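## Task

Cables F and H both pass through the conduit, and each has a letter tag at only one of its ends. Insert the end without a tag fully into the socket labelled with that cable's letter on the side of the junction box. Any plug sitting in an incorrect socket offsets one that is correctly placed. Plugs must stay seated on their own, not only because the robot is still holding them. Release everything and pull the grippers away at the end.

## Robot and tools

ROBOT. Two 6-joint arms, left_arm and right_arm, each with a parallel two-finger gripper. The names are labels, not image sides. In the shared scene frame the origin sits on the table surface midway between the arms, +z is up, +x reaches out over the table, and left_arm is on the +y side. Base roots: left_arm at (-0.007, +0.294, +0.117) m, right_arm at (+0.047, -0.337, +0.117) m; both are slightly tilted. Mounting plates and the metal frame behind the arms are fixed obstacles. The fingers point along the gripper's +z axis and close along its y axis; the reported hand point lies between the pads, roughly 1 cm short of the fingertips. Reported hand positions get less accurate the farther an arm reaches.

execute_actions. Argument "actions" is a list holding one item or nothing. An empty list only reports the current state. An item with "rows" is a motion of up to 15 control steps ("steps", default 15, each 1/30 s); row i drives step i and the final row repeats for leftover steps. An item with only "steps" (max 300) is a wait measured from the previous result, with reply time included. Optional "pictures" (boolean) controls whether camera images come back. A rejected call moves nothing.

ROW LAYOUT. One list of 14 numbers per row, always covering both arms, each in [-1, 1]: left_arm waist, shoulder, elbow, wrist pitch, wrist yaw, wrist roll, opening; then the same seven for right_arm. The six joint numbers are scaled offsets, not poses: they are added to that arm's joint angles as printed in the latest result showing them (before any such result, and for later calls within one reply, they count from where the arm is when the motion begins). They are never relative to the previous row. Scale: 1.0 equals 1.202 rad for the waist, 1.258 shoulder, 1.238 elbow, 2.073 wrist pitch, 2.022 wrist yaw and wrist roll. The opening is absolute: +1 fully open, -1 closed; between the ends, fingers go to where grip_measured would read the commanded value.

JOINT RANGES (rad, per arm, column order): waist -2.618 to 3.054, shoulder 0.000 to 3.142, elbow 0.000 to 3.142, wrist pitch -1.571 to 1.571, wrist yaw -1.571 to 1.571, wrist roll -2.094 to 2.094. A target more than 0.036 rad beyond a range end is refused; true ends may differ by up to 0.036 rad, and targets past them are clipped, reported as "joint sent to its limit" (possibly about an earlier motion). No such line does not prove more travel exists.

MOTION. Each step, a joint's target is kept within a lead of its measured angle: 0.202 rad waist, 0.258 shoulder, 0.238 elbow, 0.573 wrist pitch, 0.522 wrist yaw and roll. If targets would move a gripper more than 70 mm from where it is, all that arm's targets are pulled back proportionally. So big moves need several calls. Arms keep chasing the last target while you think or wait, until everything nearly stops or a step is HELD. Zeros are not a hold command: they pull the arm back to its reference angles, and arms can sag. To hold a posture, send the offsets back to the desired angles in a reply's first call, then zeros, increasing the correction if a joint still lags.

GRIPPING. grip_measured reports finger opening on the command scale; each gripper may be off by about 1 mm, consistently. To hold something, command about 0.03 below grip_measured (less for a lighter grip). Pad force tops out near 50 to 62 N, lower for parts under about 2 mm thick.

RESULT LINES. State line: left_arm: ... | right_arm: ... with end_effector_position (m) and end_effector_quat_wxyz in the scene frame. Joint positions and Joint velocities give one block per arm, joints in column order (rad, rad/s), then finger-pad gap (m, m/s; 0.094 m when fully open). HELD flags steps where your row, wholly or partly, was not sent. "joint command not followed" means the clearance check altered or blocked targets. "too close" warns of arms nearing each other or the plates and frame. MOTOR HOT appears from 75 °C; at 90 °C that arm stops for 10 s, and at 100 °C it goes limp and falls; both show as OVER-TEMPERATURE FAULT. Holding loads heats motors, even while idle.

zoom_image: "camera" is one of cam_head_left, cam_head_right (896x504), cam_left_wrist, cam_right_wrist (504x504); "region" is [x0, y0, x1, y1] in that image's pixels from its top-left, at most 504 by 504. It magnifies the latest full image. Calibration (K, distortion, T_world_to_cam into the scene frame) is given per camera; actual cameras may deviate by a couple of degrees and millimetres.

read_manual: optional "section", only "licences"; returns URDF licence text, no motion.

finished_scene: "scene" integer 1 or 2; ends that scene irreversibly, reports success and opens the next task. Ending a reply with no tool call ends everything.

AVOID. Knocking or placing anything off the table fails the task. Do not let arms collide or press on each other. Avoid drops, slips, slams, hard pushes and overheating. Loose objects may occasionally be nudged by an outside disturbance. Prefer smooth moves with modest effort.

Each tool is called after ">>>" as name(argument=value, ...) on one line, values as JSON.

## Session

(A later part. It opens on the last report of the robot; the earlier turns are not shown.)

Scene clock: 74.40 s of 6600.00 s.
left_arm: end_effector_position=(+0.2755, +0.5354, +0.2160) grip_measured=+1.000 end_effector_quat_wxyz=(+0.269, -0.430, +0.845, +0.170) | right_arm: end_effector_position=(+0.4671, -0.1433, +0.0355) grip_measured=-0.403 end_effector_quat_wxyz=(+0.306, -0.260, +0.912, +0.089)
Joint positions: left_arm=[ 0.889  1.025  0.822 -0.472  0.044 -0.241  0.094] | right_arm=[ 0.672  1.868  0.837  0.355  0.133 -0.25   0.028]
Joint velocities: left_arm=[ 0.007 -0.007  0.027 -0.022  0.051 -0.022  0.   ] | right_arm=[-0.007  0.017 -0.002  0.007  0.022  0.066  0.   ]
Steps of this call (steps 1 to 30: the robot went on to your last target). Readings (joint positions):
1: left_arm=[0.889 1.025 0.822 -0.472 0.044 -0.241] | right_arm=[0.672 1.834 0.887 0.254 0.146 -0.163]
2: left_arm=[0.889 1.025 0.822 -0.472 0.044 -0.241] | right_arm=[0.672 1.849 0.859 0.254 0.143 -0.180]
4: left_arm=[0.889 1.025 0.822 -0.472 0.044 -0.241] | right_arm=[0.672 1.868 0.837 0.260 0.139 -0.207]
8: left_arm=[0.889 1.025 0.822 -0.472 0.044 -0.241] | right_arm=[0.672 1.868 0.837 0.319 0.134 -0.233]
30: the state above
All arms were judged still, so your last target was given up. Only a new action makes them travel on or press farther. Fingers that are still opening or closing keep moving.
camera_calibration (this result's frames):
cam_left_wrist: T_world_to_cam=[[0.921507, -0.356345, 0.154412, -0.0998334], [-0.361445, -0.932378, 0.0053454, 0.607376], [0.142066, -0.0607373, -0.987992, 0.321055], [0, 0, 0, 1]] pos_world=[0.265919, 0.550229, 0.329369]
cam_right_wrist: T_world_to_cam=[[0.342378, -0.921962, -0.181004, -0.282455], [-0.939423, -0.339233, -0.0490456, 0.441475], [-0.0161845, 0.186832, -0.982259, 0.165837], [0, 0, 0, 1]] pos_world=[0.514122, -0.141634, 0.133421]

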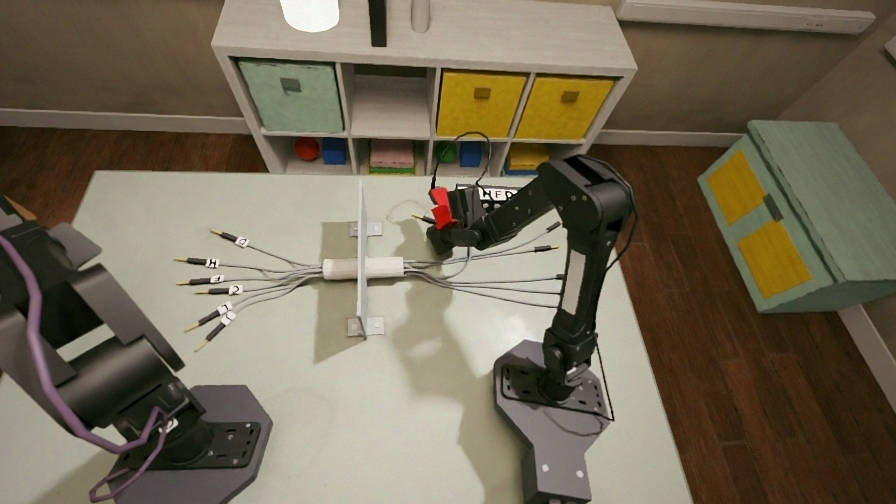

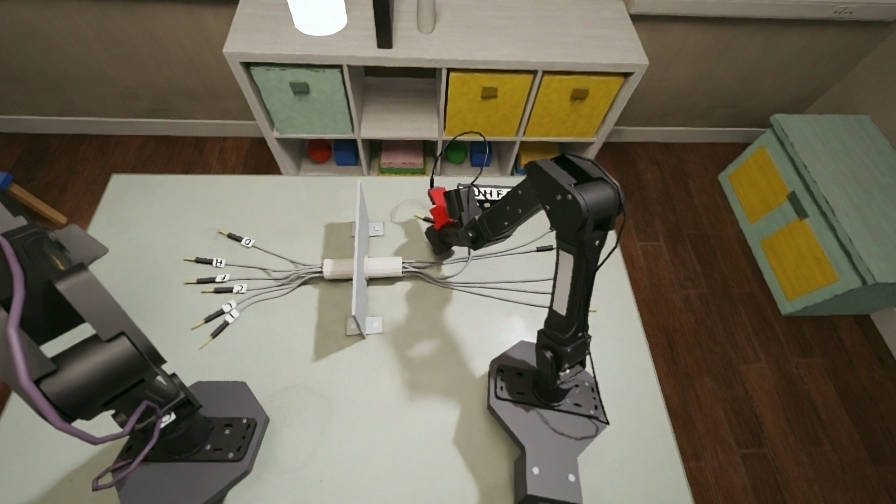

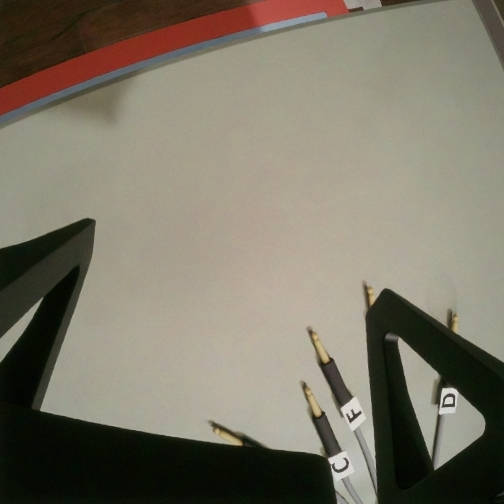

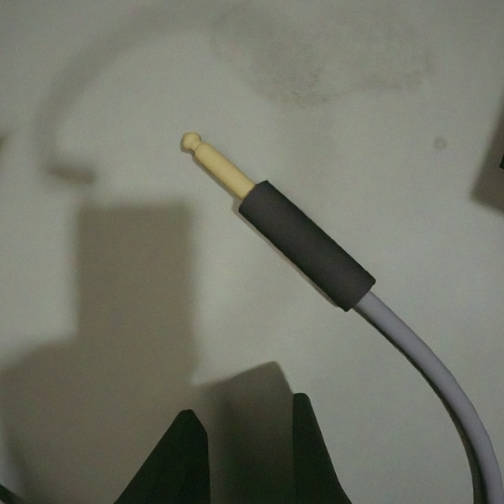

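>>> execute_actions(actions=[{"rows":[[0,0,0,0,0,0,1,0,0,0.05,0,0,0,-0.3],[0,0,0,0,0,0,1,-0.03,0,0.1,0,-0.04,-0.03,-0.3],[0,0,0,0,0,0,1,-0.06,0,0.15,0,-0.08,-0.07,-0.3],[0,0,0,0,0,0,1,-0.09,0,0.2,-0.01,-0.12,-0.1,-0.3],[0,0,0,0,0,0,1,-0.12,0,0.2,-0.02,-0.16,-0.14,-0.3],[0,0,0,0,0,0,1,-0.15,0,0.2,-0.03,-0.2,-0.17,-0.3],[0,0,0,0,0,0,1,-0.18,0,0.2,-0.04,-0.24,-0.21,-0.3],[0,0,0,0,0,0,1,-0.21,0,0.2,-0.05,-0.28,-0.24,-0.3],[0,0,0,0,0,0,1,-0.24,0.01,0.2,-0.06,-0.32,-0.28,-0.3],[0,0,0,0,0,0,1,-0.27,0.02,0.2,-0.07,-0.36,-0.31,-0.3],[0,0,0,0,0,0,1,-0.303,0.03,0.2,-0.08,-0.406,-0.353,-0.3],[0,0,0,0,0,0,1,-0.303,0.04,0.2,-0.091,-0.406,-0.353,-0.3],[0,0,0,0,0,0,1,-0.303,0.05,0.2,-0.091,-0.406,-0.353,-0.3],[0,0,0,0,0,0,1,-0.303,0.06,0.2,-0.091,-0.406,-0.353,-0.3]],"steps":15}], pictures=false)

>>> execute_actions(actions=[{"steps":30}])

Scene clock: 80.23 s of 6600.00 s.
left_arm: end_effector_position=(+0.2755, +0.5354, +0.2160) grip_measured=+1.000 end_effector_quat_wxyz=(+0.269, -0.430, +0.845, +0.170) | right_arm: end_effector_position=(+0.5561, -0.2040, +0.0799) grip_measured=-0.303 end_effector_quat_wxyz=(+0.434, -0.447, +0.763, +0.172)
Joint positions: left_arm=[ 0.889  1.025  0.822 -0.472  0.044 -0.241  0.094] | right_arm=[ 0.289  1.898  1.08   0.271 -0.554 -0.843  0.033]
Joint velocities: left_arm=[ 0.012  0.017 -0.002  0.066  0.022 -0.037 -0.   ] | right_arm=[-0.095  0.105  0.002 -0.051 -0.799 -0.799 -0.001]
Steps of this call (steps 1 to 90: nothing new was sent; then 2.33 s passed at rest; steps 91 to 105: all 15 steps of this action). Readings (joint positions):
91: left_arm=[0.889 1.025 0.822 -0.472 0.044 -0.241] | right_arm=[0.672 1.868 0.840 0.353 0.133 -0.250]
92: left_arm=[0.889 1.025 0.822 -0.472 0.044 -0.241] | right_arm=[0.669 1.869 0.854 0.342 0.123 -0.258]
94: left_arm=[0.889 1.025 0.822 -0.472 0.044 -0.241] | right_arm=[0.646 1.879 0.921 0.319 0.067 -0.301]
98: left_arm=[0.889 1.025 0.822 -0.472 0.044 -0.241] | right_arm=[0.516 1.882 1.060 0.315 -0.155 -0.488]
105: the state above

Scene clock: 81.23 s of 6600.00 s.
left_arm: end_effector_position=(+0.2755, +0.5354, +0.2160) grip_measured=+1.000 end_effector_quat_wxyz=(+0.269, -0.430, +0.845, +0.170) | right_arm: end_effector_position=(+0.5247, -0.1834, +0.0636) grip_measured=-0.303 end_effector_quat_wxyz=(-0.410, +0.493, -0.733, -0.229)
Joint positions: left_arm=[ 0.889  1.025  0.822 -0.472  0.044 -0.241  0.094] | right_arm=[ 0.296  1.937  1.08   0.18  -0.667 -0.954  0.033]
Joint velocities: left_arm=[ 0.002  0.012 -0.012 -0.022  0.007  0.007 -0.   ] | right_arm=[ 0.002 -0.002 -0.017 -0.037 -0.037  0.095 -0.001]
Steps of this call (steps 1 to 30: the robot went on to your last target). Readings (joint positions):
1: left_arm=[0.889 1.025 0.822 -0.472 0.044 -0.241] | right_arm=[0.288 1.902 1.080 0.268 -0.578 -0.866]
2: left_arm=[0.889 1.025 0.822 -0.472 0.044 -0.241] | right_arm=[0.290 1.907 1.080 0.259 -0.599 -0.885]
4: left_arm=[0.889 1.025 0.822 -0.472 0.044 -0.241] | right_arm=[0.294 1.916 1.080 0.246 -0.635 -0.913]
8: left_arm=[0.889 1.025 0.822 -0.472 0.044 -0.241] | right_arm=[0.296 1.922 1.080 0.227 -0.666 -0.941]
30: the state above
All arms were judged still, so your last target was given up. Only a new action makes them travel on or press farther. Fingers that are still opening or closing keep moving.
camera_calibration (this result's frames):
cam_left_wrist: T_world_to_cam=[[0.921507, -0.356345, 0.154412, -0.0998334], [-0.361445, -0.932378, 0.0053454, 0.607376], [0.142066, -0.0607373, -0.987992, 0.321055], [0, 0, 0, 1]] pos_world=[0.265919, 0.550229, 0.329369]
cam_right_wrist: T_world_to_cam=[[0.838945, -0.518446, -0.165485, -0.521645], [-0.539717, -0.753593, -0.375237, 0.218422], [0.0698319, 0.404118, -0.912037, 0.192005], [0, 0, 0, 1]] pos_world=[0.542109, -0.183436, 0.170751]

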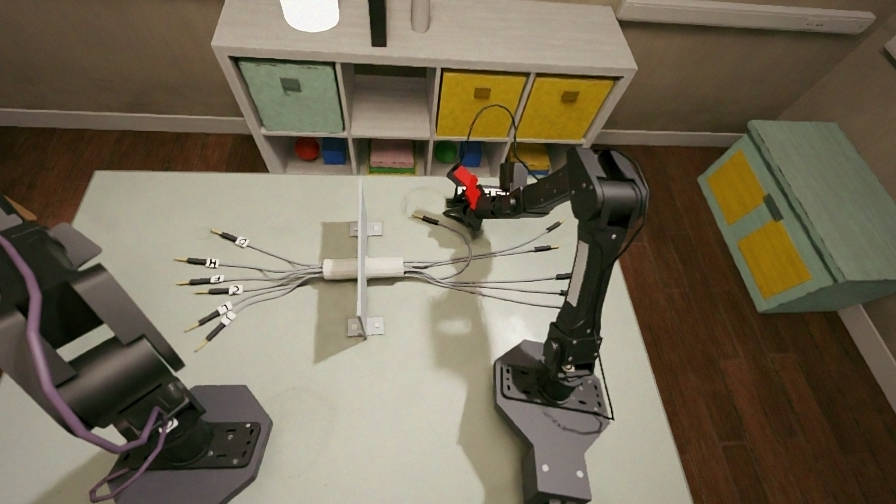

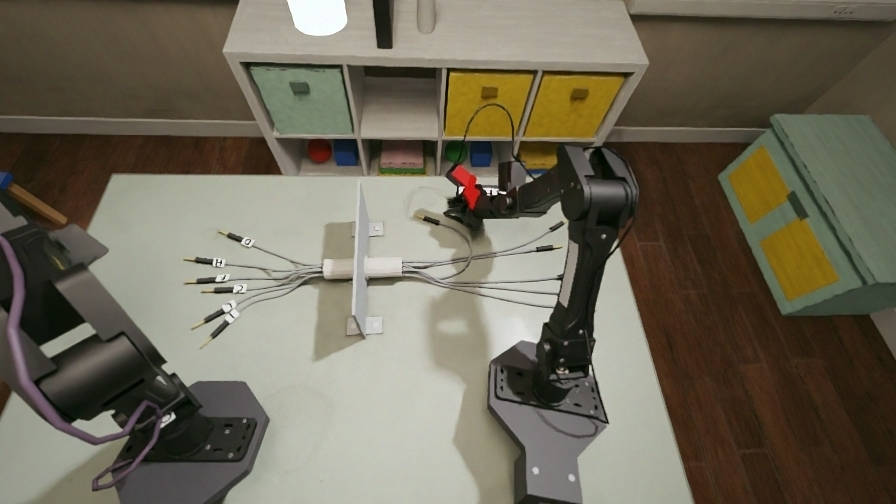

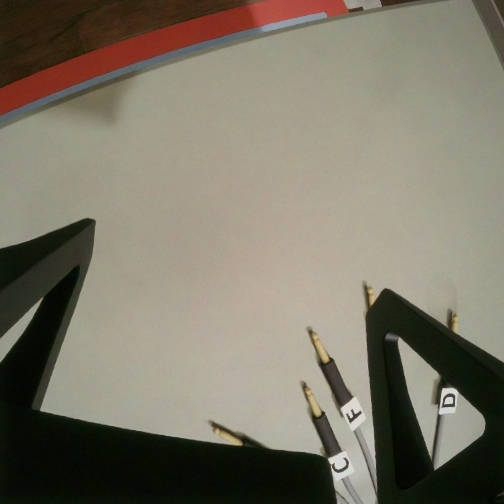

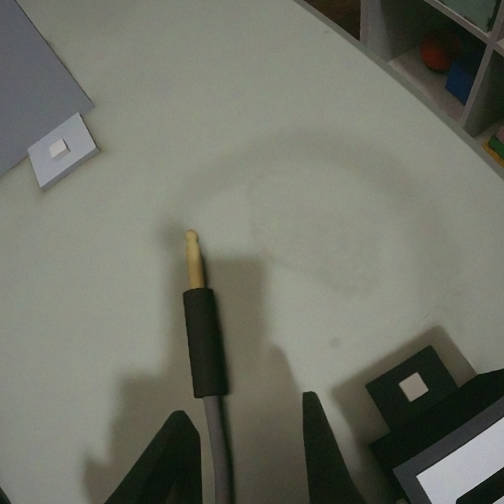

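>>> execute_actions(actions=[{"rows":[[0,0,0,0,0,0,1,0.01,-0.02,0,0.04,0.02,0.02,-0.3],[0,0,0,0,0,0,1,0.02,-0.02,-0.02,0.08,0.04,0.04,-0.3],[0,0,0,0,0,0,1,0.035,-0.02,-0.04,0.11,0.055,0.06,-0.3],[0,0,0,0,0,0,1,0.05,-0.02,-0.06,0.14,0.07,0.08,-0.3],[0,0,0,0,0,0,1,0.06,-0.02,-0.08,0.17,0.085,0.1,-0.3],[0,0,0,0,0,0,1,0.075,-0.02,-0.1,0.2,0.1,0.12,-0.3],[0,0,0,0,0,0,1,0.09,-0.02,-0.12,0.22,0.115,0.14,-0.3],[0,0,0,0,0,0,1,0.1,-0.02,-0.14,0.24,0.13,0.16,-0.3],[0,0,0,0,0,0,1,0.11,-0.02,-0.16,0.263,0.145,0.18,-0.3],[0,0,0,0,0,0,1,0.12,-0.02,-0.18,0.263,0.16,0.2,-0.3],[0,0,0,0,0,0,1,0.134,-0.01,-0.2,0.263,0.169,0.218,-0.3],[0,0,0,0,0,0,1,0.134,0,-0.22,0.263,0.169,0.218,-0.3],[0,0,0,0,0,0,1,0.134,0.01,-0.24,0.263,0.169,0.218,-0.3]],"steps":15}], pictures=false)

>>> execute_actions(actions=[{"steps":25}])

Scene clock: 89.00 s of 6600.00 s.
left_arm: end_effector_position=(+0.2755, +0.5354, +0.2160) grip_measured=+1.000 end_effector_quat_wxyz=(+0.269, -0.430, +0.845, +0.170) | right_arm: end_effector_position=(+0.4996, -0.1534, +0.0493) grip_measured=-0.303 end_effector_quat_wxyz=(+0.431, -0.376, +0.799, +0.185)
Joint positions: left_arm=[ 0.889  1.025  0.822 -0.472  0.044 -0.241  0.094] | right_arm=[ 0.452  1.938  0.809  0.658 -0.374 -0.584  0.033]
Joint velocities: left_arm=[ 0.012 -0.007 -0.017 -0.081 -0.037  0.051  0.   ] | right_arm=[ 0.032  0.09  -0.408  0.198  0.183  0.403  0.   ]
Steps of this call (steps 1 to 90: nothing new was sent; then 4.27 s passed at rest; steps 91 to 105: all 15 steps of this action). Readings (joint positions):
91: left_arm=[0.889 1.025 0.822 -0.472 0.044 -0.241] | right_arm=[0.296 1.937 1.080 0.186 -0.662 -0.950]
92: left_arm=[0.889 1.025 0.822 -0.472 0.044 -0.241] | right_arm=[0.297 1.937 1.077 0.206 -0.648 -0.938]
94: left_arm=[0.889 1.025 0.822 -0.472 0.044 -0.241] | right_arm=[0.305 1.937 1.058 0.276 -0.612 -0.898]
98: left_arm=[0.889 1.025 0.822 -0.472 0.044 -0.241] | right_arm=[0.364 1.937 0.968 0.467 -0.510 -0.781]
105: the state above

Scene clock: 89.83 s of 6600.00 s.
left_arm: end_effector_position=(+0.2755, +0.5354, +0.2160) grip_measured=+1.000 end_effector_quat_wxyz=(+0.269, -0.430, +0.845, +0.170) | right_arm: end_effector_position=(+0.5032, -0.1605, +0.0457) grip_measured=-0.303 end_effector_quat_wxyz=(+0.432, -0.343, +0.816, +0.174)
Joint positions: left_arm=[ 0.889  1.025  0.822 -0.472  0.044 -0.241  0.094] | right_arm=[ 0.452  1.948  0.793  0.708 -0.324 -0.521  0.033]
Joint velocities: left_arm=[ 0.002  0.007  0.017 -0.037 -0.066  0.037  0.   ] | right_arm=[-0.007  0.002 -0.007 -0.007 -0.007  0.007 -0.   ]
Steps of this call (steps 1 to 25: the robot went on to your last target). Readings (joint positions):
1: left_arm=[0.889 1.025 0.822 -0.472 0.044 -0.241] | right_arm=[0.452 1.942 0.799 0.663 -0.365 -0.572]
2: left_arm=[0.889 1.025 0.822 -0.472 0.044 -0.241] | right_arm=[0.452 1.945 0.794 0.666 -0.355 -0.562]
4: left_arm=[0.889 1.025 0.822 -0.472 0.044 -0.241] | right_arm=[0.452 1.948 0.793 0.674 -0.344 -0.547]
8: left_arm=[0.889 1.025 0.822 -0.472 0.044 -0.241] | right_arm=[0.452 1.948 0.793 0.695 -0.332 -0.531]
25: the state above
camera_calibration (this result's frames):
cam_left_wrist: T_world_to_cam=[[0.921507, -0.356345, 0.154412, -0.0998334], [-0.361445, -0.932378, 0.0053454, 0.607376], [0.142066, -0.0607373, -0.987992, 0.321055], [0, 0, 0, 1]] pos_world=[0.265919, 0.550229, 0.329369]
cam_right_wrist: T_world_to_cam=[[0.595259, -0.772994, -0.219426, -0.410426], [-0.786034, -0.503483, -0.358685, 0.3806], [0.166784, 0.385987, -0.907302, 0.116064], [0, 0, 0, 1]] pos_world=[0.524117, -0.17043, 0.151762]

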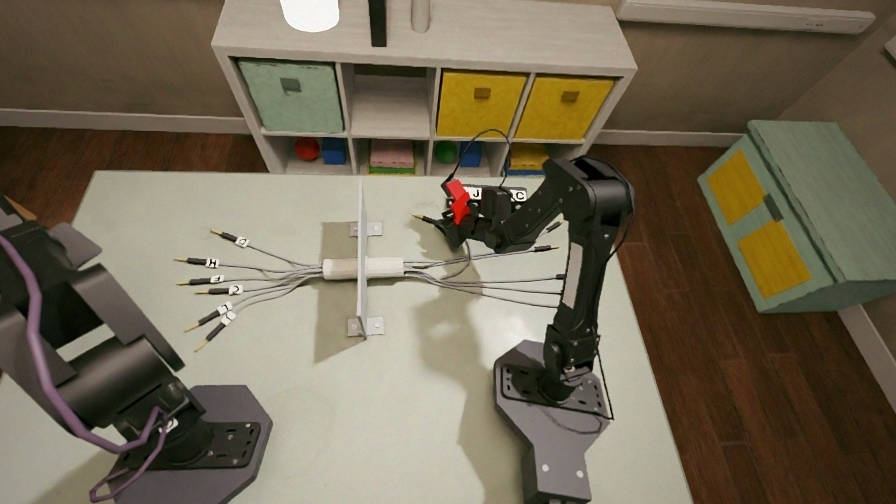

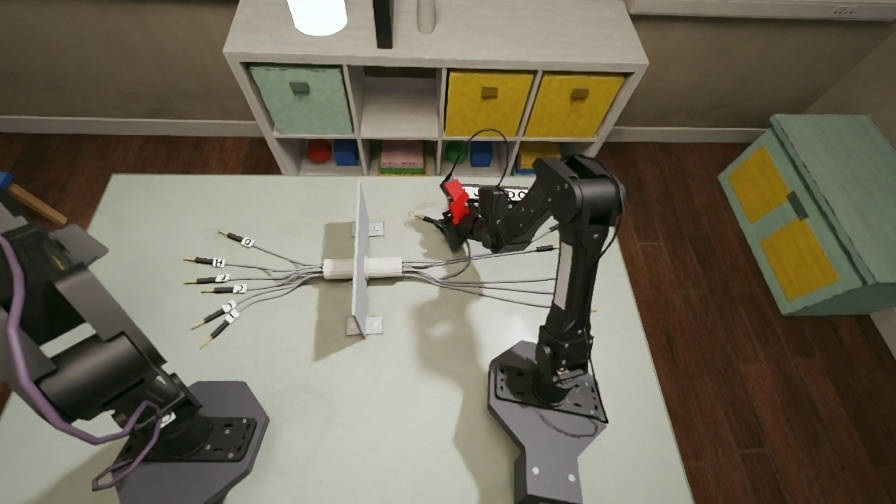

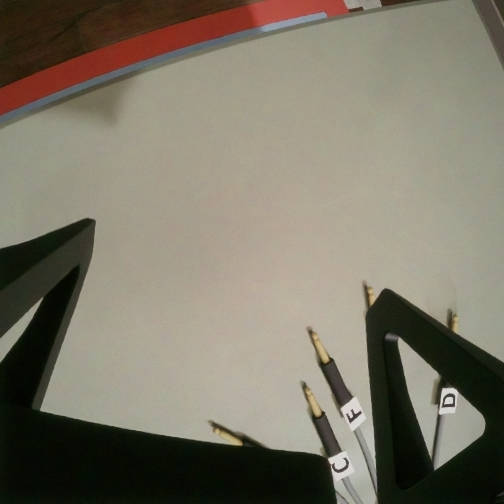

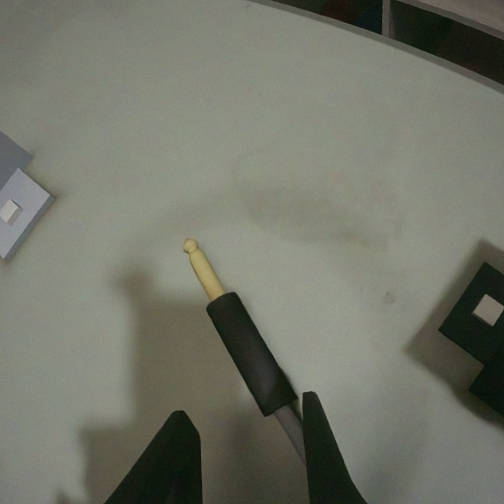

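>>> execute_actions(actions=[{"rows":[[0,0,0,0,0,0,1,0.005,0.01,0.02,0,0,0,-0.3],[0,0,0,0,0,0,1,0.01,0.02,0.03,0,0,0,-0.3],[0,0,0,0,0,0,1,0.015,0.03,0.04,0.005,0.005,0.005,-0.3],[0,0,0,0,0,0,1,0.02,0.04,0.05,0.005,0.005,0.005,-0.3],[0,0,0,0,0,0,1,0.025,0.05,0.06,0.005,0.01,0.01,-0.3],[0,0,0,0,0,0,1,0.03,0.06,0.07,0.01,0.01,0.01,-0.3],[0,0,0,0,0,0,1,0.035,0.07,0.08,0.01,0.015,0.015,-0.3],[0,0,0,0,0,0,1,0.04,0.08,0.09,0.012,0.015,0.015,-0.3],[0,0,0,0,0,0,1,0.04,0.09,0.1,0.012,0.015,0.015,-0.3],[0,0,0,0,0,0,1,0.04,0.1,0.108,0.012,0.015,0.015,-0.3],[0,0,0,0,0,0,1,0.04,0.105,0.108,0.012,0.015,0.015,-0.3]],"steps":15}], pictures=false)

>>> execute_actions(actions=[{"steps":10}])

Scene clock: 92.53 s of 6600.00 s.
left_arm: end_effector_position=(+0.2755, +0.5354, +0.2160) grip_measured=+1.000 end_effector_quat_wxyz=(+0.269, -0.430, +0.845, +0.170) | right_arm: end_effector_position=(+0.5160, -0.1399, +0.0222) grip_measured=-0.303 end_effector_quat_wxyz=(+0.425, -0.342, +0.819, +0.178)
Joint positions: left_arm=[ 0.889  1.025  0.822 -0.472  0.044 -0.241  0.094] | right_arm=[ 0.485  2.074  0.898  0.716 -0.296 -0.502  0.033]
Joint velocities: left_arm=[-0.022  0.007 -0.002 -0.022 -0.007 -0.081 -0.   ] | right_arm=[-0.012  0.037 -0.012 -0.066  0.022  0.066 -0.001]
Steps of this call (steps 1 to 15: the robot went on to your last target; steps 16 to 66: nothing new was sent; steps 67 to 81: all 15 steps of this action). Readings (joint positions):
67: left_arm=[0.889 1.025 0.822 -0.472 0.044 -0.241] | right_arm=[0.452 1.948 0.793 0.708 -0.324 -0.521]
68: left_arm=[0.889 1.025 0.822 -0.472 0.044 -0.241] | right_arm=[0.452 1.949 0.793 0.708 -0.324 -0.521]
70: left_arm=[0.889 1.025 0.822 -0.472 0.044 -0.241] | right_arm=[0.452 1.962 0.805 0.708 -0.321 -0.521]
74: left_arm=[0.889 1.025 0.822 -0.472 0.044 -0.241] | right_arm=[0.466 2.014 0.855 0.711 -0.305 -0.511]
81: the state above

Scene clock: 92.87 s of 6600.00 s.
left_arm: end_effector_position=(+0.2755, +0.5354, +0.2160) grip_measured=+1.000 end_effector_quat_wxyz=(+0.269, -0.430, +0.845, +0.170) | right_arm: end_effector_position=(+0.5162, -0.1402, +0.0218) grip_measured=-0.303 end_effector_quat_wxyz=(+0.424, -0.341, +0.820, +0.177)
Joint positions: left_arm=[ 0.889  1.025  0.822 -0.472  0.044 -0.241  0.094] | right_arm=[ 0.485  2.074  0.898  0.716 -0.293 -0.499  0.033]
Joint velocities: left_arm=[-0.007 -0.012 -0.012 -0.022 -0.007 -0.11   0.001] | right_arm=[-0.002 -0.007 -0.002  0.022 -0.066  0.022 -0.001]
Steps of this call (steps 1 to 10: the robot went on to your last target). Readings (joint positions):
1: left_arm=[0.889 1.025 0.822 -0.472 0.044 -0.241] | right_arm=[0.485 2.074 0.898 0.716 -0.295 -0.501]
2: left_arm=[0.889 1.025 0.822 -0.472 0.044 -0.241] | right_arm=[0.485 2.074 0.898 0.716 -0.295 -0.501]
4: left_arm=[0.889 1.025 0.822 -0.472 0.044 -0.241] | right_arm=[0.485 2.074 0.898 0.716 -0.294 -0.500]
8: left_arm=[0.889 1.025 0.822 -0.472 0.044 -0.241] | right_arm=[0.485 2.074 0.898 0.716 -0.293 -0.499]
10: the state above
camera_calibration (this result's frames):
cam_left_wrist: T_world_to_cam=[[0.921507, -0.356345, 0.154412, -0.0998334], [-0.361445, -0.932378, 0.0053454, 0.607376], [0.142066, -0.0607373, -0.987992, 0.321055], [0, 0, 0, 1]] pos_world=[0.265919, 0.550229, 0.329369]
cam_right_wrist: T_world_to_cam=[[0.59011, -0.773797, -0.230234, -0.404975], [-0.793346, -0.502978, -0.34295, 0.396011], [0.149571, 0.385034, -0.910702, 0.0932137], [0, 0, 0, 1]] pos_world=[0.539211, -0.150074, 0.127463]

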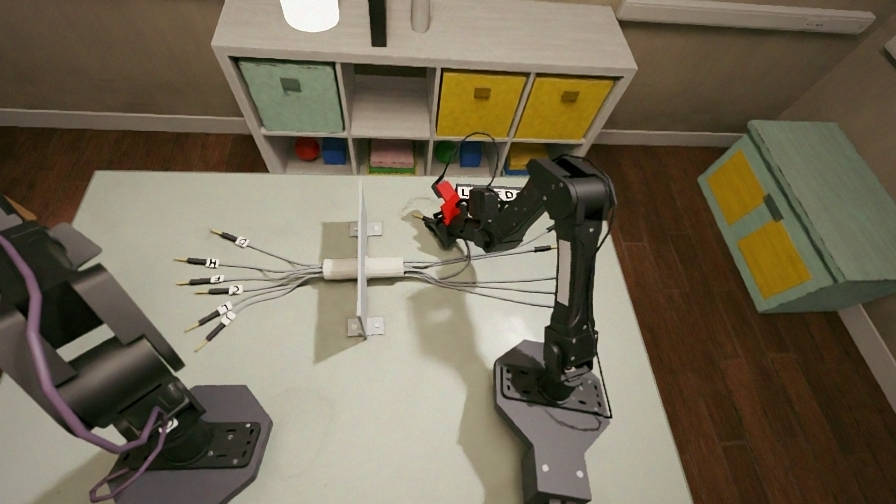

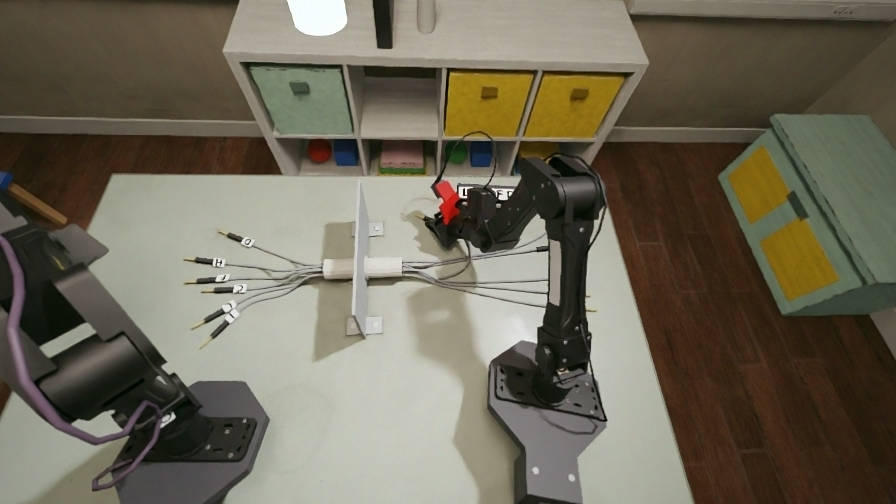

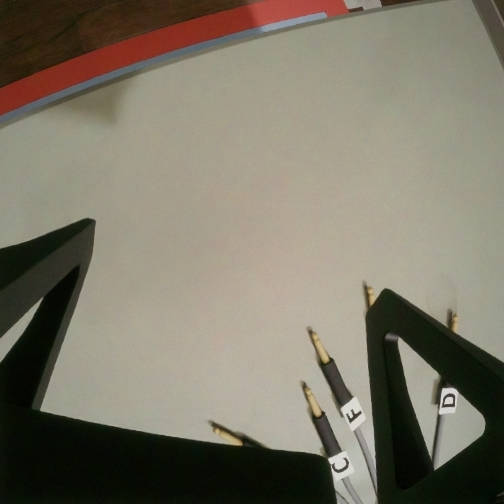

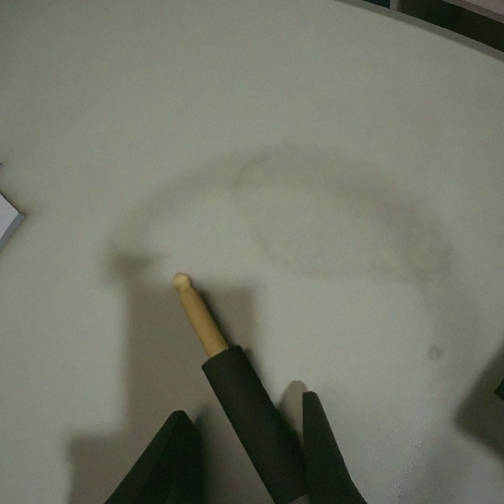

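>>> execute_actions(actions=[{"rows":[[0,0,0,0,0,0,1,0,0.012,0,0,0,0,-0.4],[0,0,0,0,0,0,1,0,0.022,0,0,0,0,-0.4],[0,0,0,0,0,0,1,0,0.022,0,0,0,0,-0.4],[0,0,0,0,0,0,1,0,0.022,0,0,0,0,-0.4],[0,0,0,0,0,0,1,0,0.022,0,0,0,0,-0.4],[0,0,0,0,0,0,1,0,0.022,0,0,0,0,-0.5],[0,0,0,0,0,0,1,0,0.022,0,0,0,0,-0.6],[0,0,0,0,0,0,1,0,0.022,0,0,0,0,-0.7],[0,0,0,0,0,0,1,0,0.022,0,0,0,0,-0.79]],"steps":15}])

Scene clock: 94.37 s of 6600.00 s.
left_arm: end_effector_position=(+0.2755, +0.5354, +0.2160) grip_measured=+1.000 end_effector_quat_wxyz=(+0.269, -0.430, +0.845, +0.170) | right_arm: end_effector_position=(+0.5170, -0.1402, +0.0210) grip_measured=-0.757 end_effector_quat_wxyz=(+0.427, -0.340, +0.819, +0.176)
Joint positions: left_arm=[ 0.889  1.025  0.822 -0.472  0.044 -0.241  0.094] | right_arm=[ 0.485  2.081  0.898  0.729 -0.291 -0.499  0.011]
Joint velocities: left_arm=[ 0.012  0.007 -0.002 -0.066  0.037 -0.11   0.   ] | right_arm=[-0.002 -0.012  0.002  0.037 -0.095 -0.066  0.001]
Steps of this call (steps 1 to 15: the robot went on to your last target; steps 16 to 30: nothing new was sent; steps 31 to 45: all 15 steps of this action). Readings (joint positions):
31: left_arm=[0.889 1.025 0.822 -0.472 0.044 -0.241] | right_arm=[0.485 2.074 0.898 0.716 -0.292 -0.499]
32: left_arm=[0.889 1.025 0.822 -0.472 0.044 -0.241] | right_arm=[0.485 2.075 0.898 0.717 -0.292 -0.499]
34: left_arm=[0.889 1.025 0.822 -0.472 0.044 -0.241] | right_arm=[0.485 2.078 0.898 0.723 -0.292 -0.499]
38: left_arm=[0.889 1.025 0.822 -0.472 0.044 -0.241] | right_arm=[0.485 2.080 0.898 0.727 -0.291 -0.499]
45: the state above
camera_calibration (this result's frames):
cam_left_wrist: T_world_to_cam=[[0.921507, -0.356345, 0.154412, -0.0998334], [-0.361445, -0.932378, 0.0053454, 0.607376], [0.142066, -0.0607373, -0.987992, 0.321055], [0, 0, 0, 1]] pos_world=[0.265919, 0.550229, 0.329369]
cam_right_wrist: T_world_to_cam=[[0.588961, -0.775622, -0.227016, -0.405376], [-0.792985, -0.50045, -0.347454, 0.396585], [0.155883, 0.384657, -0.909802, 0.0890123], [0, 0, 0, 1]] pos_world=[0.539362, -0.150186, 0.126752]

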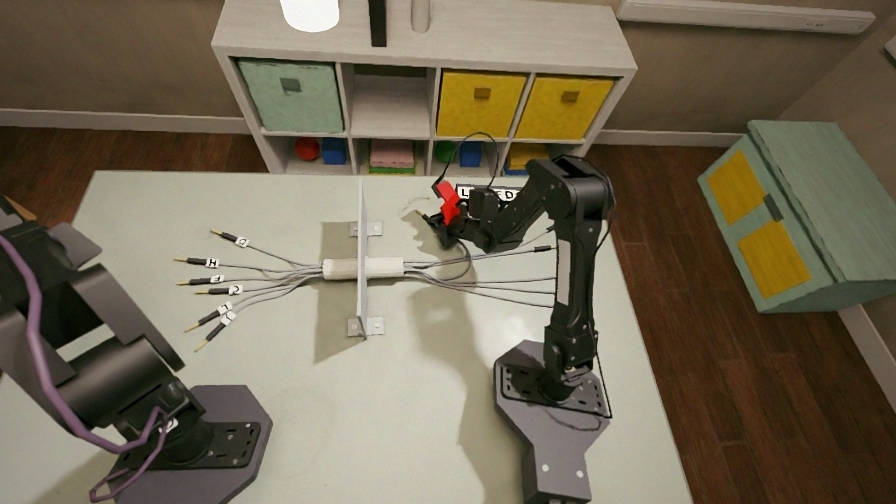

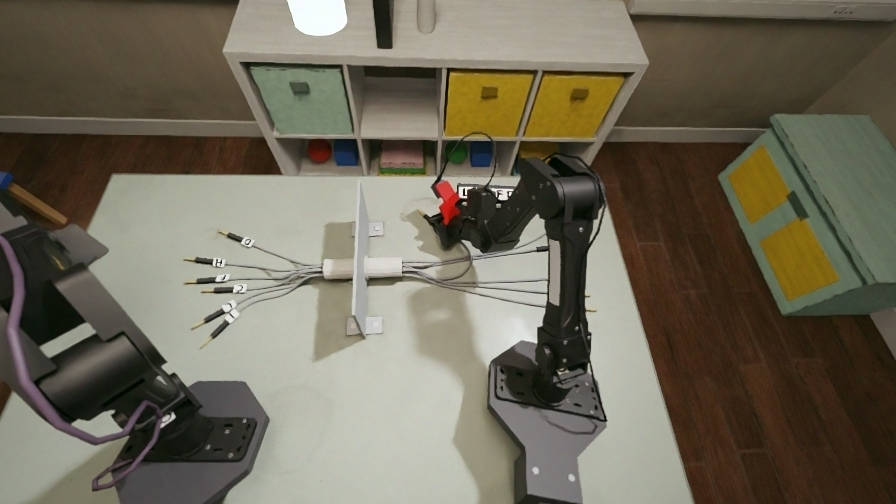

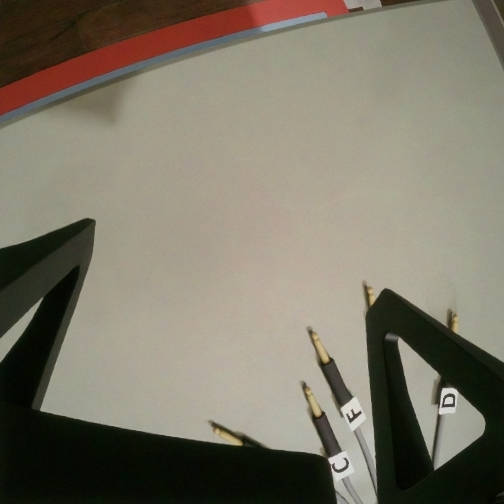

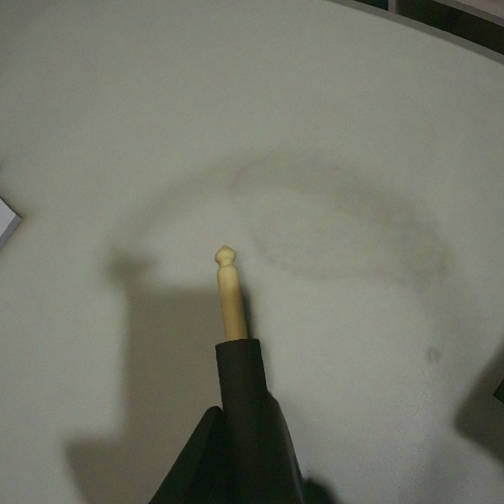

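>>> execute_actions(actions=[{"rows":[[0,0,0,0,0,0,1,0,-0.03,0,0,0,0,-0.79],[0,0,0,0,0,0,1,0,-0.06,0,0.01,0,0,-0.79],[0,0,0,0,0,0,1,0,-0.09,-0.03,0.03,0,0,-0.79],[0,0,0,0,0,0,1,0,-0.11,-0.06,0.05,0,0,-0.79],[0,0,0,0,0,0,1,0,-0.13,-0.09,0.07,0,0,-0.79],[0,0,0,0,0,0,1,0,-0.15,-0.12,0.09,0,0,-0.79],[0,0,0,0,0,0,1,0,-0.17,-0.15,0.11,0,0,-0.79],[0,0,0,0,0,0,1,0,-0.18,-0.18,0.13,0.02,0.015,-0.79],[0,0,0,0,0,0,1,0,-0.19,-0.21,0.15,0.04,0.03,-0.79],[0,0,0,0,0,0,1,0,-0.19,-0.24,0.17,0.07,0.05,-0.79],[0,0,0,0,0,0,1,0,-0.19,-0.27,0.19,0.1,0.075,-0.79],[0,0,0,0,0,0,1,0,-0.19,-0.3,0.205,0.13,0.1,-0.79],[0,0,0,0,0,0,1,0,-0.19,-0.33,0.22,0.16,0.12,-0.79],[0,0,0,0,0,0,1,0,-0.19,-0.36,0.235,0.19,0.14,-0.79],[0,0,0,0,0,0,1,0,-0.19,-0.38,0.24,0.22,0.165,-0.79]],"steps":15}], pictures=false)

>>> execute_actions(actions=[{"steps":15}], pictures=false)

Scene clock: 100.40 s of 6600.00 s.
left_arm: end_effector_position=(+0.2755, +0.5354, +0.2160) grip_measured=+1.000 end_effector_quat_wxyz=(+0.269, -0.430, +0.845, +0.170) | right_arm: end_effector_position=(+0.4825, -0.2050, +0.0759) grip_measured=-0.757 end_effector_quat_wxyz=(+0.500, -0.209, +0.835, +0.095)
Joint positions: left_arm=[ 0.889  1.025  0.822 -0.472  0.044 -0.241  0.094] | right_arm=[ 0.485  1.853  0.507  1.105 -0.054 -0.33   0.011]
Joint velocities: left_arm=[ 0.007  0.002  0.002  0.007 -0.022 -0.051 -0.001] | right_arm=[-0.017 -0.007 -1.106  0.652  1.414  1.048  0.   ]
Steps of this call (steps 1 to 15: the robot went on to your last target; steps 16 to 90: nothing new was sent; then 2.53 s passed at rest; steps 91 to 105: all 15 steps of this action). Readings (joint positions):
91: left_arm=[0.889 1.025 0.822 -0.472 0.044 -0.241] | right_arm=[0.485 2.080 0.898 0.729 -0.291 -0.499]
92: left_arm=[0.889 1.025 0.822 -0.472 0.044 -0.241] | right_arm=[0.485 2.076 0.898 0.728 -0.290 -0.499]
94: left_arm=[0.889 1.025 0.822 -0.472 0.044 -0.241] | right_arm=[0.485 2.046 0.880 0.737 -0.286 -0.499]
98: left_arm=[0.889 1.025 0.822 -0.472 0.044 -0.241] | right_arm=[0.485 1.921 0.760 0.845 -0.280 -0.496]
105: the state above

Scene clock: 100.90 s of 6600.00 s.
left_arm: end_effector_position=(+0.2755, +0.5354, +0.2160) grip_measured=+1.000 end_effector_quat_wxyz=(+0.269, -0.430, +0.845, +0.170) | right_arm: end_effector_position=(+0.4747, -0.2437, +0.0713) grip_measured=-0.757 end_effector_quat_wxyz=(+0.497, -0.096, +0.861, +0.045)
Joint positions: left_arm=[ 0.889  1.025  0.822 -0.472  0.044 -0.241  0.094] | right_arm=[ 0.485  1.853  0.434  1.2    0.147 -0.179  0.011]
Joint velocities: left_arm=[ 0.012 -0.027 -0.012 -0.007 -0.066  0.037 -0.001] | right_arm=[-0.017 -0.022  0.017 -0.007  0.051  0.037  0.   ]
Steps of this call (steps 1 to 15: the robot went on to your last target). Readings (joint positions):
1: left_arm=[0.889 1.025 0.822 -0.472 0.044 -0.241] | right_arm=[0.485 1.853 0.474 1.121 -0.011 -0.299]
2: left_arm=[0.889 1.025 0.822 -0.472 0.044 -0.241] | right_arm=[0.485 1.853 0.451 1.129 0.024 -0.274]
4: left_arm=[0.889 1.025 0.822 -0.472 0.044 -0.241] | right_arm=[0.485 1.853 0.434 1.141 0.073 -0.238]
8: left_arm=[0.889 1.025 0.822 -0.472 0.044 -0.241] | right_arm=[0.485 1.853 0.434 1.179 0.122 -0.200]
15: the state above

>>> execute_actions(actions=[{"rows":[[0,0,0,0,0,0,1,0,0,-0.01,0,0.03,0.02,-0.79],[0,0,0,0,0,0,1,0,0,-0.02,0,0.055,0.04,-0.79],[0,0,0,0,0,0,1,0,0,-0.03,0,0.08,0.06,-0.79],[0,0,0,0,0,0,1,0,0.01,-0.04,0.005,0.105,0.08,-0.79],[0,0,0,0,0,0,1,0,0.02,-0.04,0.005,0.125,0.1,-0.79]],"steps":15}], pictures=false)

>>> execute_actions(actions=[{"steps":15}])

Scene clock: 102.23 s of 6600.00 s.
left_arm: end_effector_position=(+0.2755, +0.5354, +0.2160) grip_measured=+1.000 end_effector_quat_wxyz=(+0.269, -0.430, +0.845, +0.170) | right_arm: end_effector_position=(+0.4622, -0.2862, +0.0570) grip_measured=-0.757 end_effector_quat_wxyz=(+0.473, +0.033, +0.880, -0.015)
Joint positions: left_arm=[ 0.889  1.025  0.822 -0.472  0.044 -0.241  0.094] | right_arm=[0.485 1.867 0.403 1.205 0.381 0.002 0.011]
Joint velocities: left_arm=[ 0.017  0.002  0.017  0.051 -0.007  0.022 -0.   ] | right_arm=[ 0.012  0.012 -0.007 -0.007  0.095  0.037 -0.   ]
Steps of this call (steps 1 to 15: the robot went on to your last target; steps 16 to 25: nothing new was sent; steps 26 to 40: all 15 steps of this action). Readings (joint positions):
26: left_arm=[0.889 1.025 0.822 -0.472 0.044 -0.241] | right_arm=[0.485 1.853 0.434 1.204 0.159 -0.171]
27: left_arm=[0.889 1.025 0.822 -0.472 0.044 -0.241] | right_arm=[0.485 1.853 0.434 1.204 0.173 -0.161]
29: left_arm=[0.889 1.025 0.822 -0.472 0.044 -0.241] | right_arm=[0.485 1.853 0.428 1.205 0.224 -0.123]
33: left_arm=[0.889 1.025 0.822 -0.472 0.044 -0.241] | right_arm=[0.485 1.862 0.405 1.205 0.327 -0.043]
40: the state above

Scene clock: 102.73 s of 6600.00 s.
left_arm: end_effector_position=(+0.2755, +0.5354, +0.2160) grip_measured=+1.000 end_effector_quat_wxyz=(+0.269, -0.430, +0.845, +0.170) | right_arm: end_effector_position=(+0.4620, -0.2884, +0.0570) grip_measured=-0.757 end_effector_quat_wxyz=(+0.473, +0.041, +0.880, -0.017)
Joint positions: left_arm=[ 0.889  1.025  0.822 -0.472  0.044 -0.241  0.094] | right_arm=[0.485 1.867 0.403 1.205 0.394 0.014 0.011]
Joint velocities: left_arm=[ 0.007  0.002 -0.007  0.007 -0.022  0.037 -0.001] | right_arm=[-0.002 -0.007 -0.017 -0.007  0.037 -0.022 -0.001]
Steps of this call (steps 1 to 15: the robot went on to your last target). Readings (joint positions):
1: left_arm=[0.889 1.025 0.822 -0.472 0.044 -0.241] | right_arm=[0.485 1.867 0.403 1.205 0.384 0.005]
2: left_arm=[0.889 1.025 0.822 -0.472 0.044 -0.241] | right_arm=[0.485 1.867 0.403 1.205 0.386 0.006]
4: left_arm=[0.889 1.025 0.822 -0.472 0.044 -0.241] | right_arm=[0.485 1.867 0.403 1.205 0.389 0.009]
8: left_arm=[0.889 1.025 0.822 -0.472 0.044 -0.241] | right_arm=[0.485 1.867 0.403 1.205 0.392 0.012]
15: the state above
camera_calibration (this result's frames):
cam_left_wrist: T_world_to_cam=[[0.921507, -0.356345, 0.154412, -0.0998334], [-0.361445, -0.932378, 0.0053454, 0.607376], [0.142066, -0.0607373, -0.987992, 0.321055], [0, 0, 0, 1]] pos_world=[0.265919, 0.550229, 0.329369]
cam_right_wrist: T_world_to_cam=[[-0.21131, -0.947222, -0.241076, -0.158693], [-0.882538, 0.29091, -0.369457, 0.562226], [0.420089, 0.134689, -0.897432, -0.00752353], [0, 0, 0, 1]] pos_world=[0.465813, -0.312861, 0.162709]

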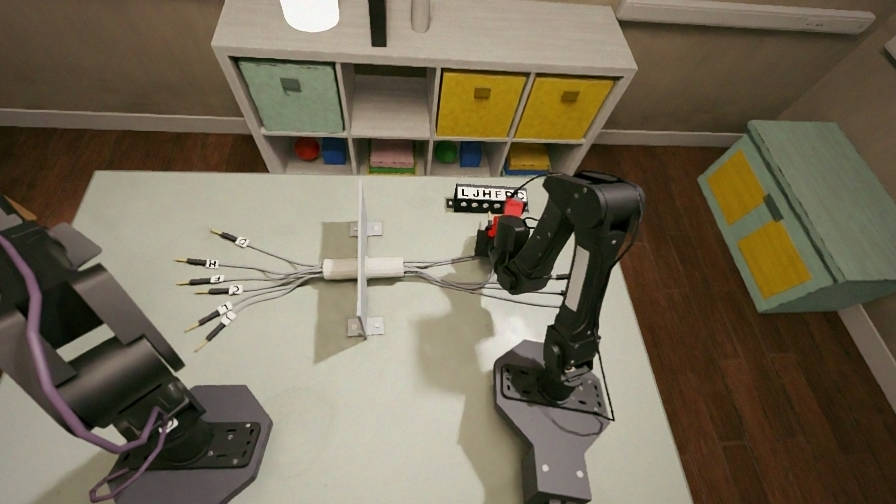

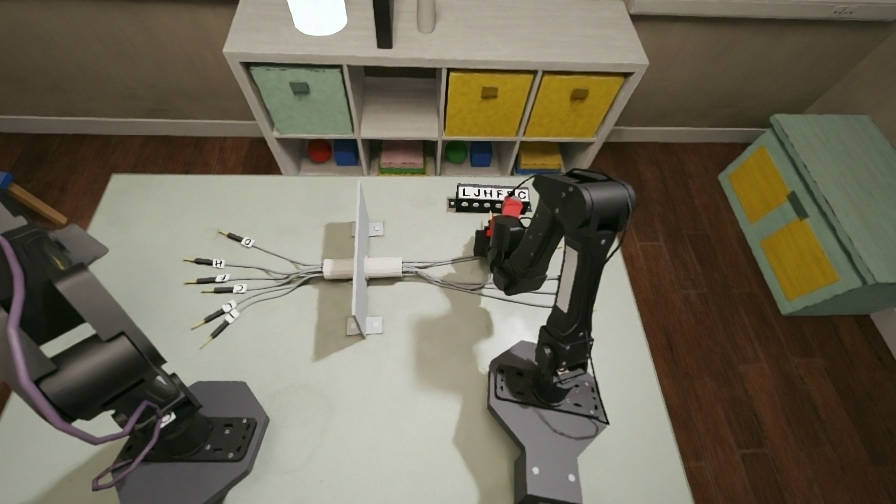

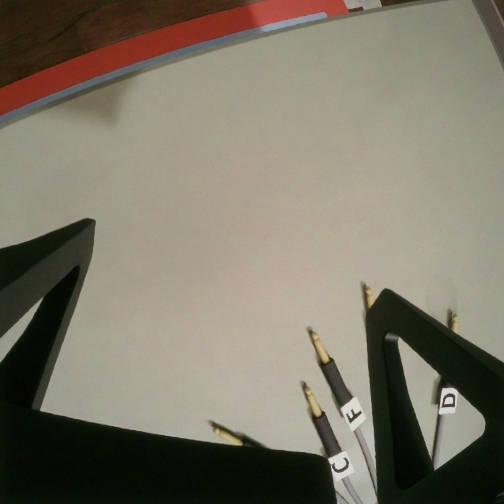

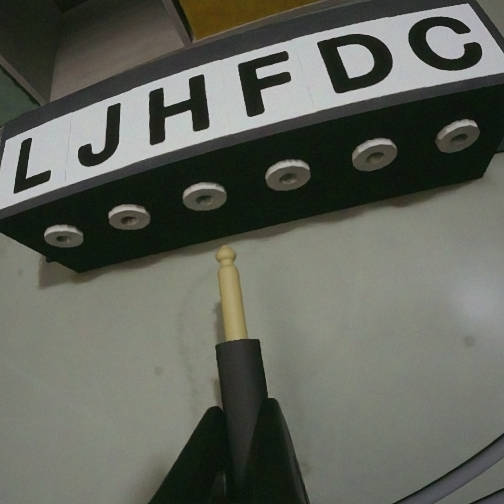

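>>> execute_actions(actions=[{"rows":[[0,0,0,0,0,0,1,-0.008,0,0.02,-0.008,0,0,-0.79],[0,0,0,0,0,0,1,-0.012,0,0.03,-0.014,-0.004,0,-0.79],[0,0,0,0,0,0,1,-0.016,0,0.04,-0.02,-0.007,0,-0.79],[0,0,0,0,0,0,1,-0.018,0,0.05,-0.025,-0.01,0,-0.79],[0,0,0,0,0,0,1,-0.018,0,0.056,-0.03,-0.01,0,-0.79]],"steps":15}])

Scene clock: 106.37 s of 6600.00 s.
left_arm: end_effector_position=(+0.2755, +0.5354, +0.2160) grip_measured=+1.000 end_effector_quat_wxyz=(+0.269, -0.430, +0.845, +0.170) | right_arm: end_effector_position=(+0.4730, -0.2893, +0.0557) grip_measured=-0.757 end_effector_quat_wxyz=(+0.470, +0.042, +0.882, -0.018)
Joint positions: left_arm=[ 0.889  1.025  0.822 -0.472  0.044 -0.241  0.094] | right_arm=[0.472 1.867 0.448 1.152 0.382 0.014 0.011]
Joint velocities: left_arm=[ 0.002 -0.002 -0.007 -0.081  0.051 -0.037 -0.001] | right_arm=[-0.007  0.007 -0.017 -0.066  0.007 -0.037  0.001]
Steps of this call (steps 1 to 15: the robot went on to your last target; steps 16 to 90: nothing new was sent; then 0.13 s passed at rest; steps 91 to 105: all 15 steps of this action). Readings (joint positions):
91: left_arm=[0.889 1.025 0.822 -0.472 0.044 -0.241] | right_arm=[0.485 1.867 0.403 1.204 0.394 0.014]
92: left_arm=[0.889 1.025 0.822 -0.472 0.044 -0.241] | right_arm=[0.485 1.867 0.404 1.201 0.394 0.014]
94: left_arm=[0.889 1.025 0.822 -0.472 0.044 -0.241] | right_arm=[0.481 1.867 0.415 1.184 0.391 0.014]
98: left_arm=[0.889 1.025 0.822 -0.472 0.044 -0.241] | right_arm=[0.472 1.867 0.446 1.165 0.386 0.014]
105: the state above
camera_calibration (this result's frames):
cam_left_wrist: T_world_to_cam=[[0.921507, -0.356345, 0.154412, -0.0998334], [-0.361445, -0.932378, 0.0053454, 0.607376], [0.142066, -0.0607373, -0.987992, 0.321055], [0, 0, 0, 1]] pos_world=[0.265919, 0.550229, 0.329369]
cam_right_wrist: T_world_to_cam=[[-0.215128, -0.946627, -0.240035, -0.155588], [-0.884571, 0.293034, -0.362857, 0.572953], [0.413829, 0.134268, -0.900399, -0.0101909], [0, 0, 0, 1]] pos_world=[0.477563, -0.313811, 0.161377]

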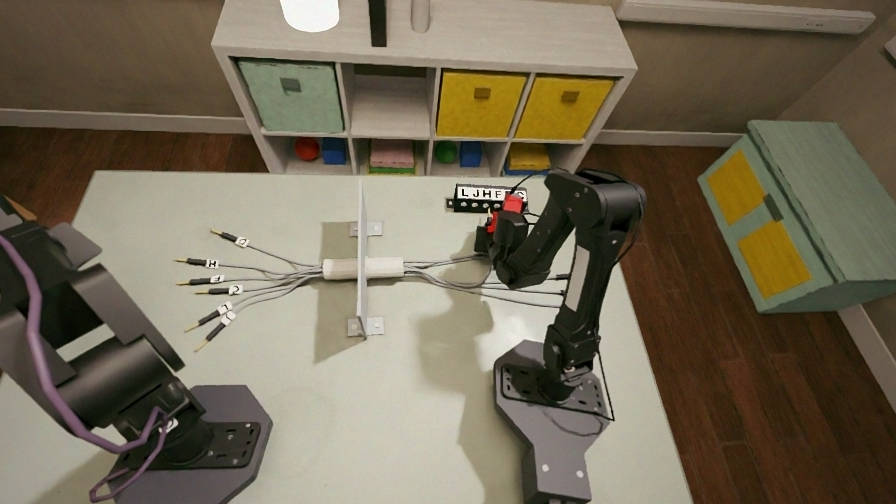

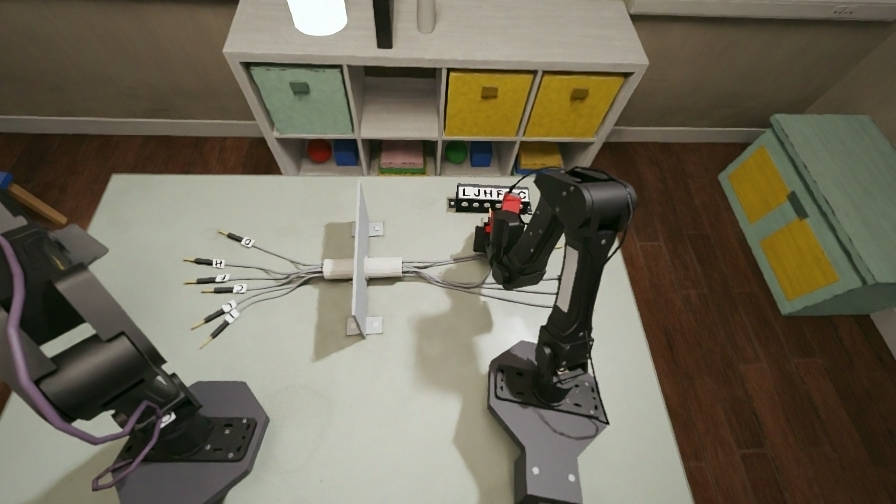

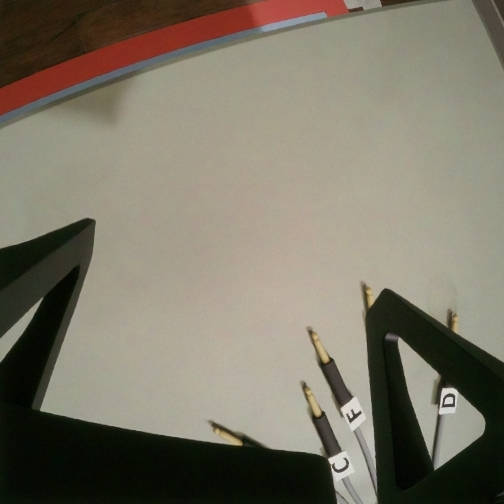

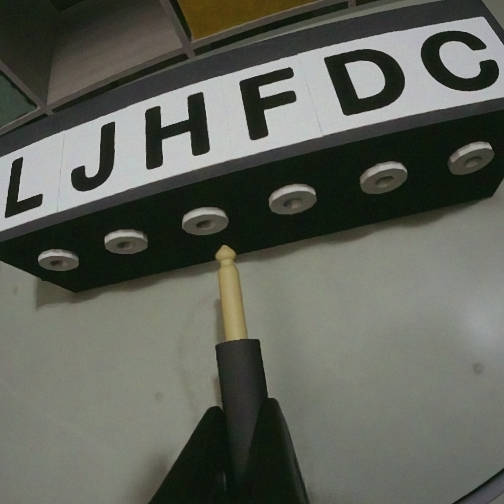

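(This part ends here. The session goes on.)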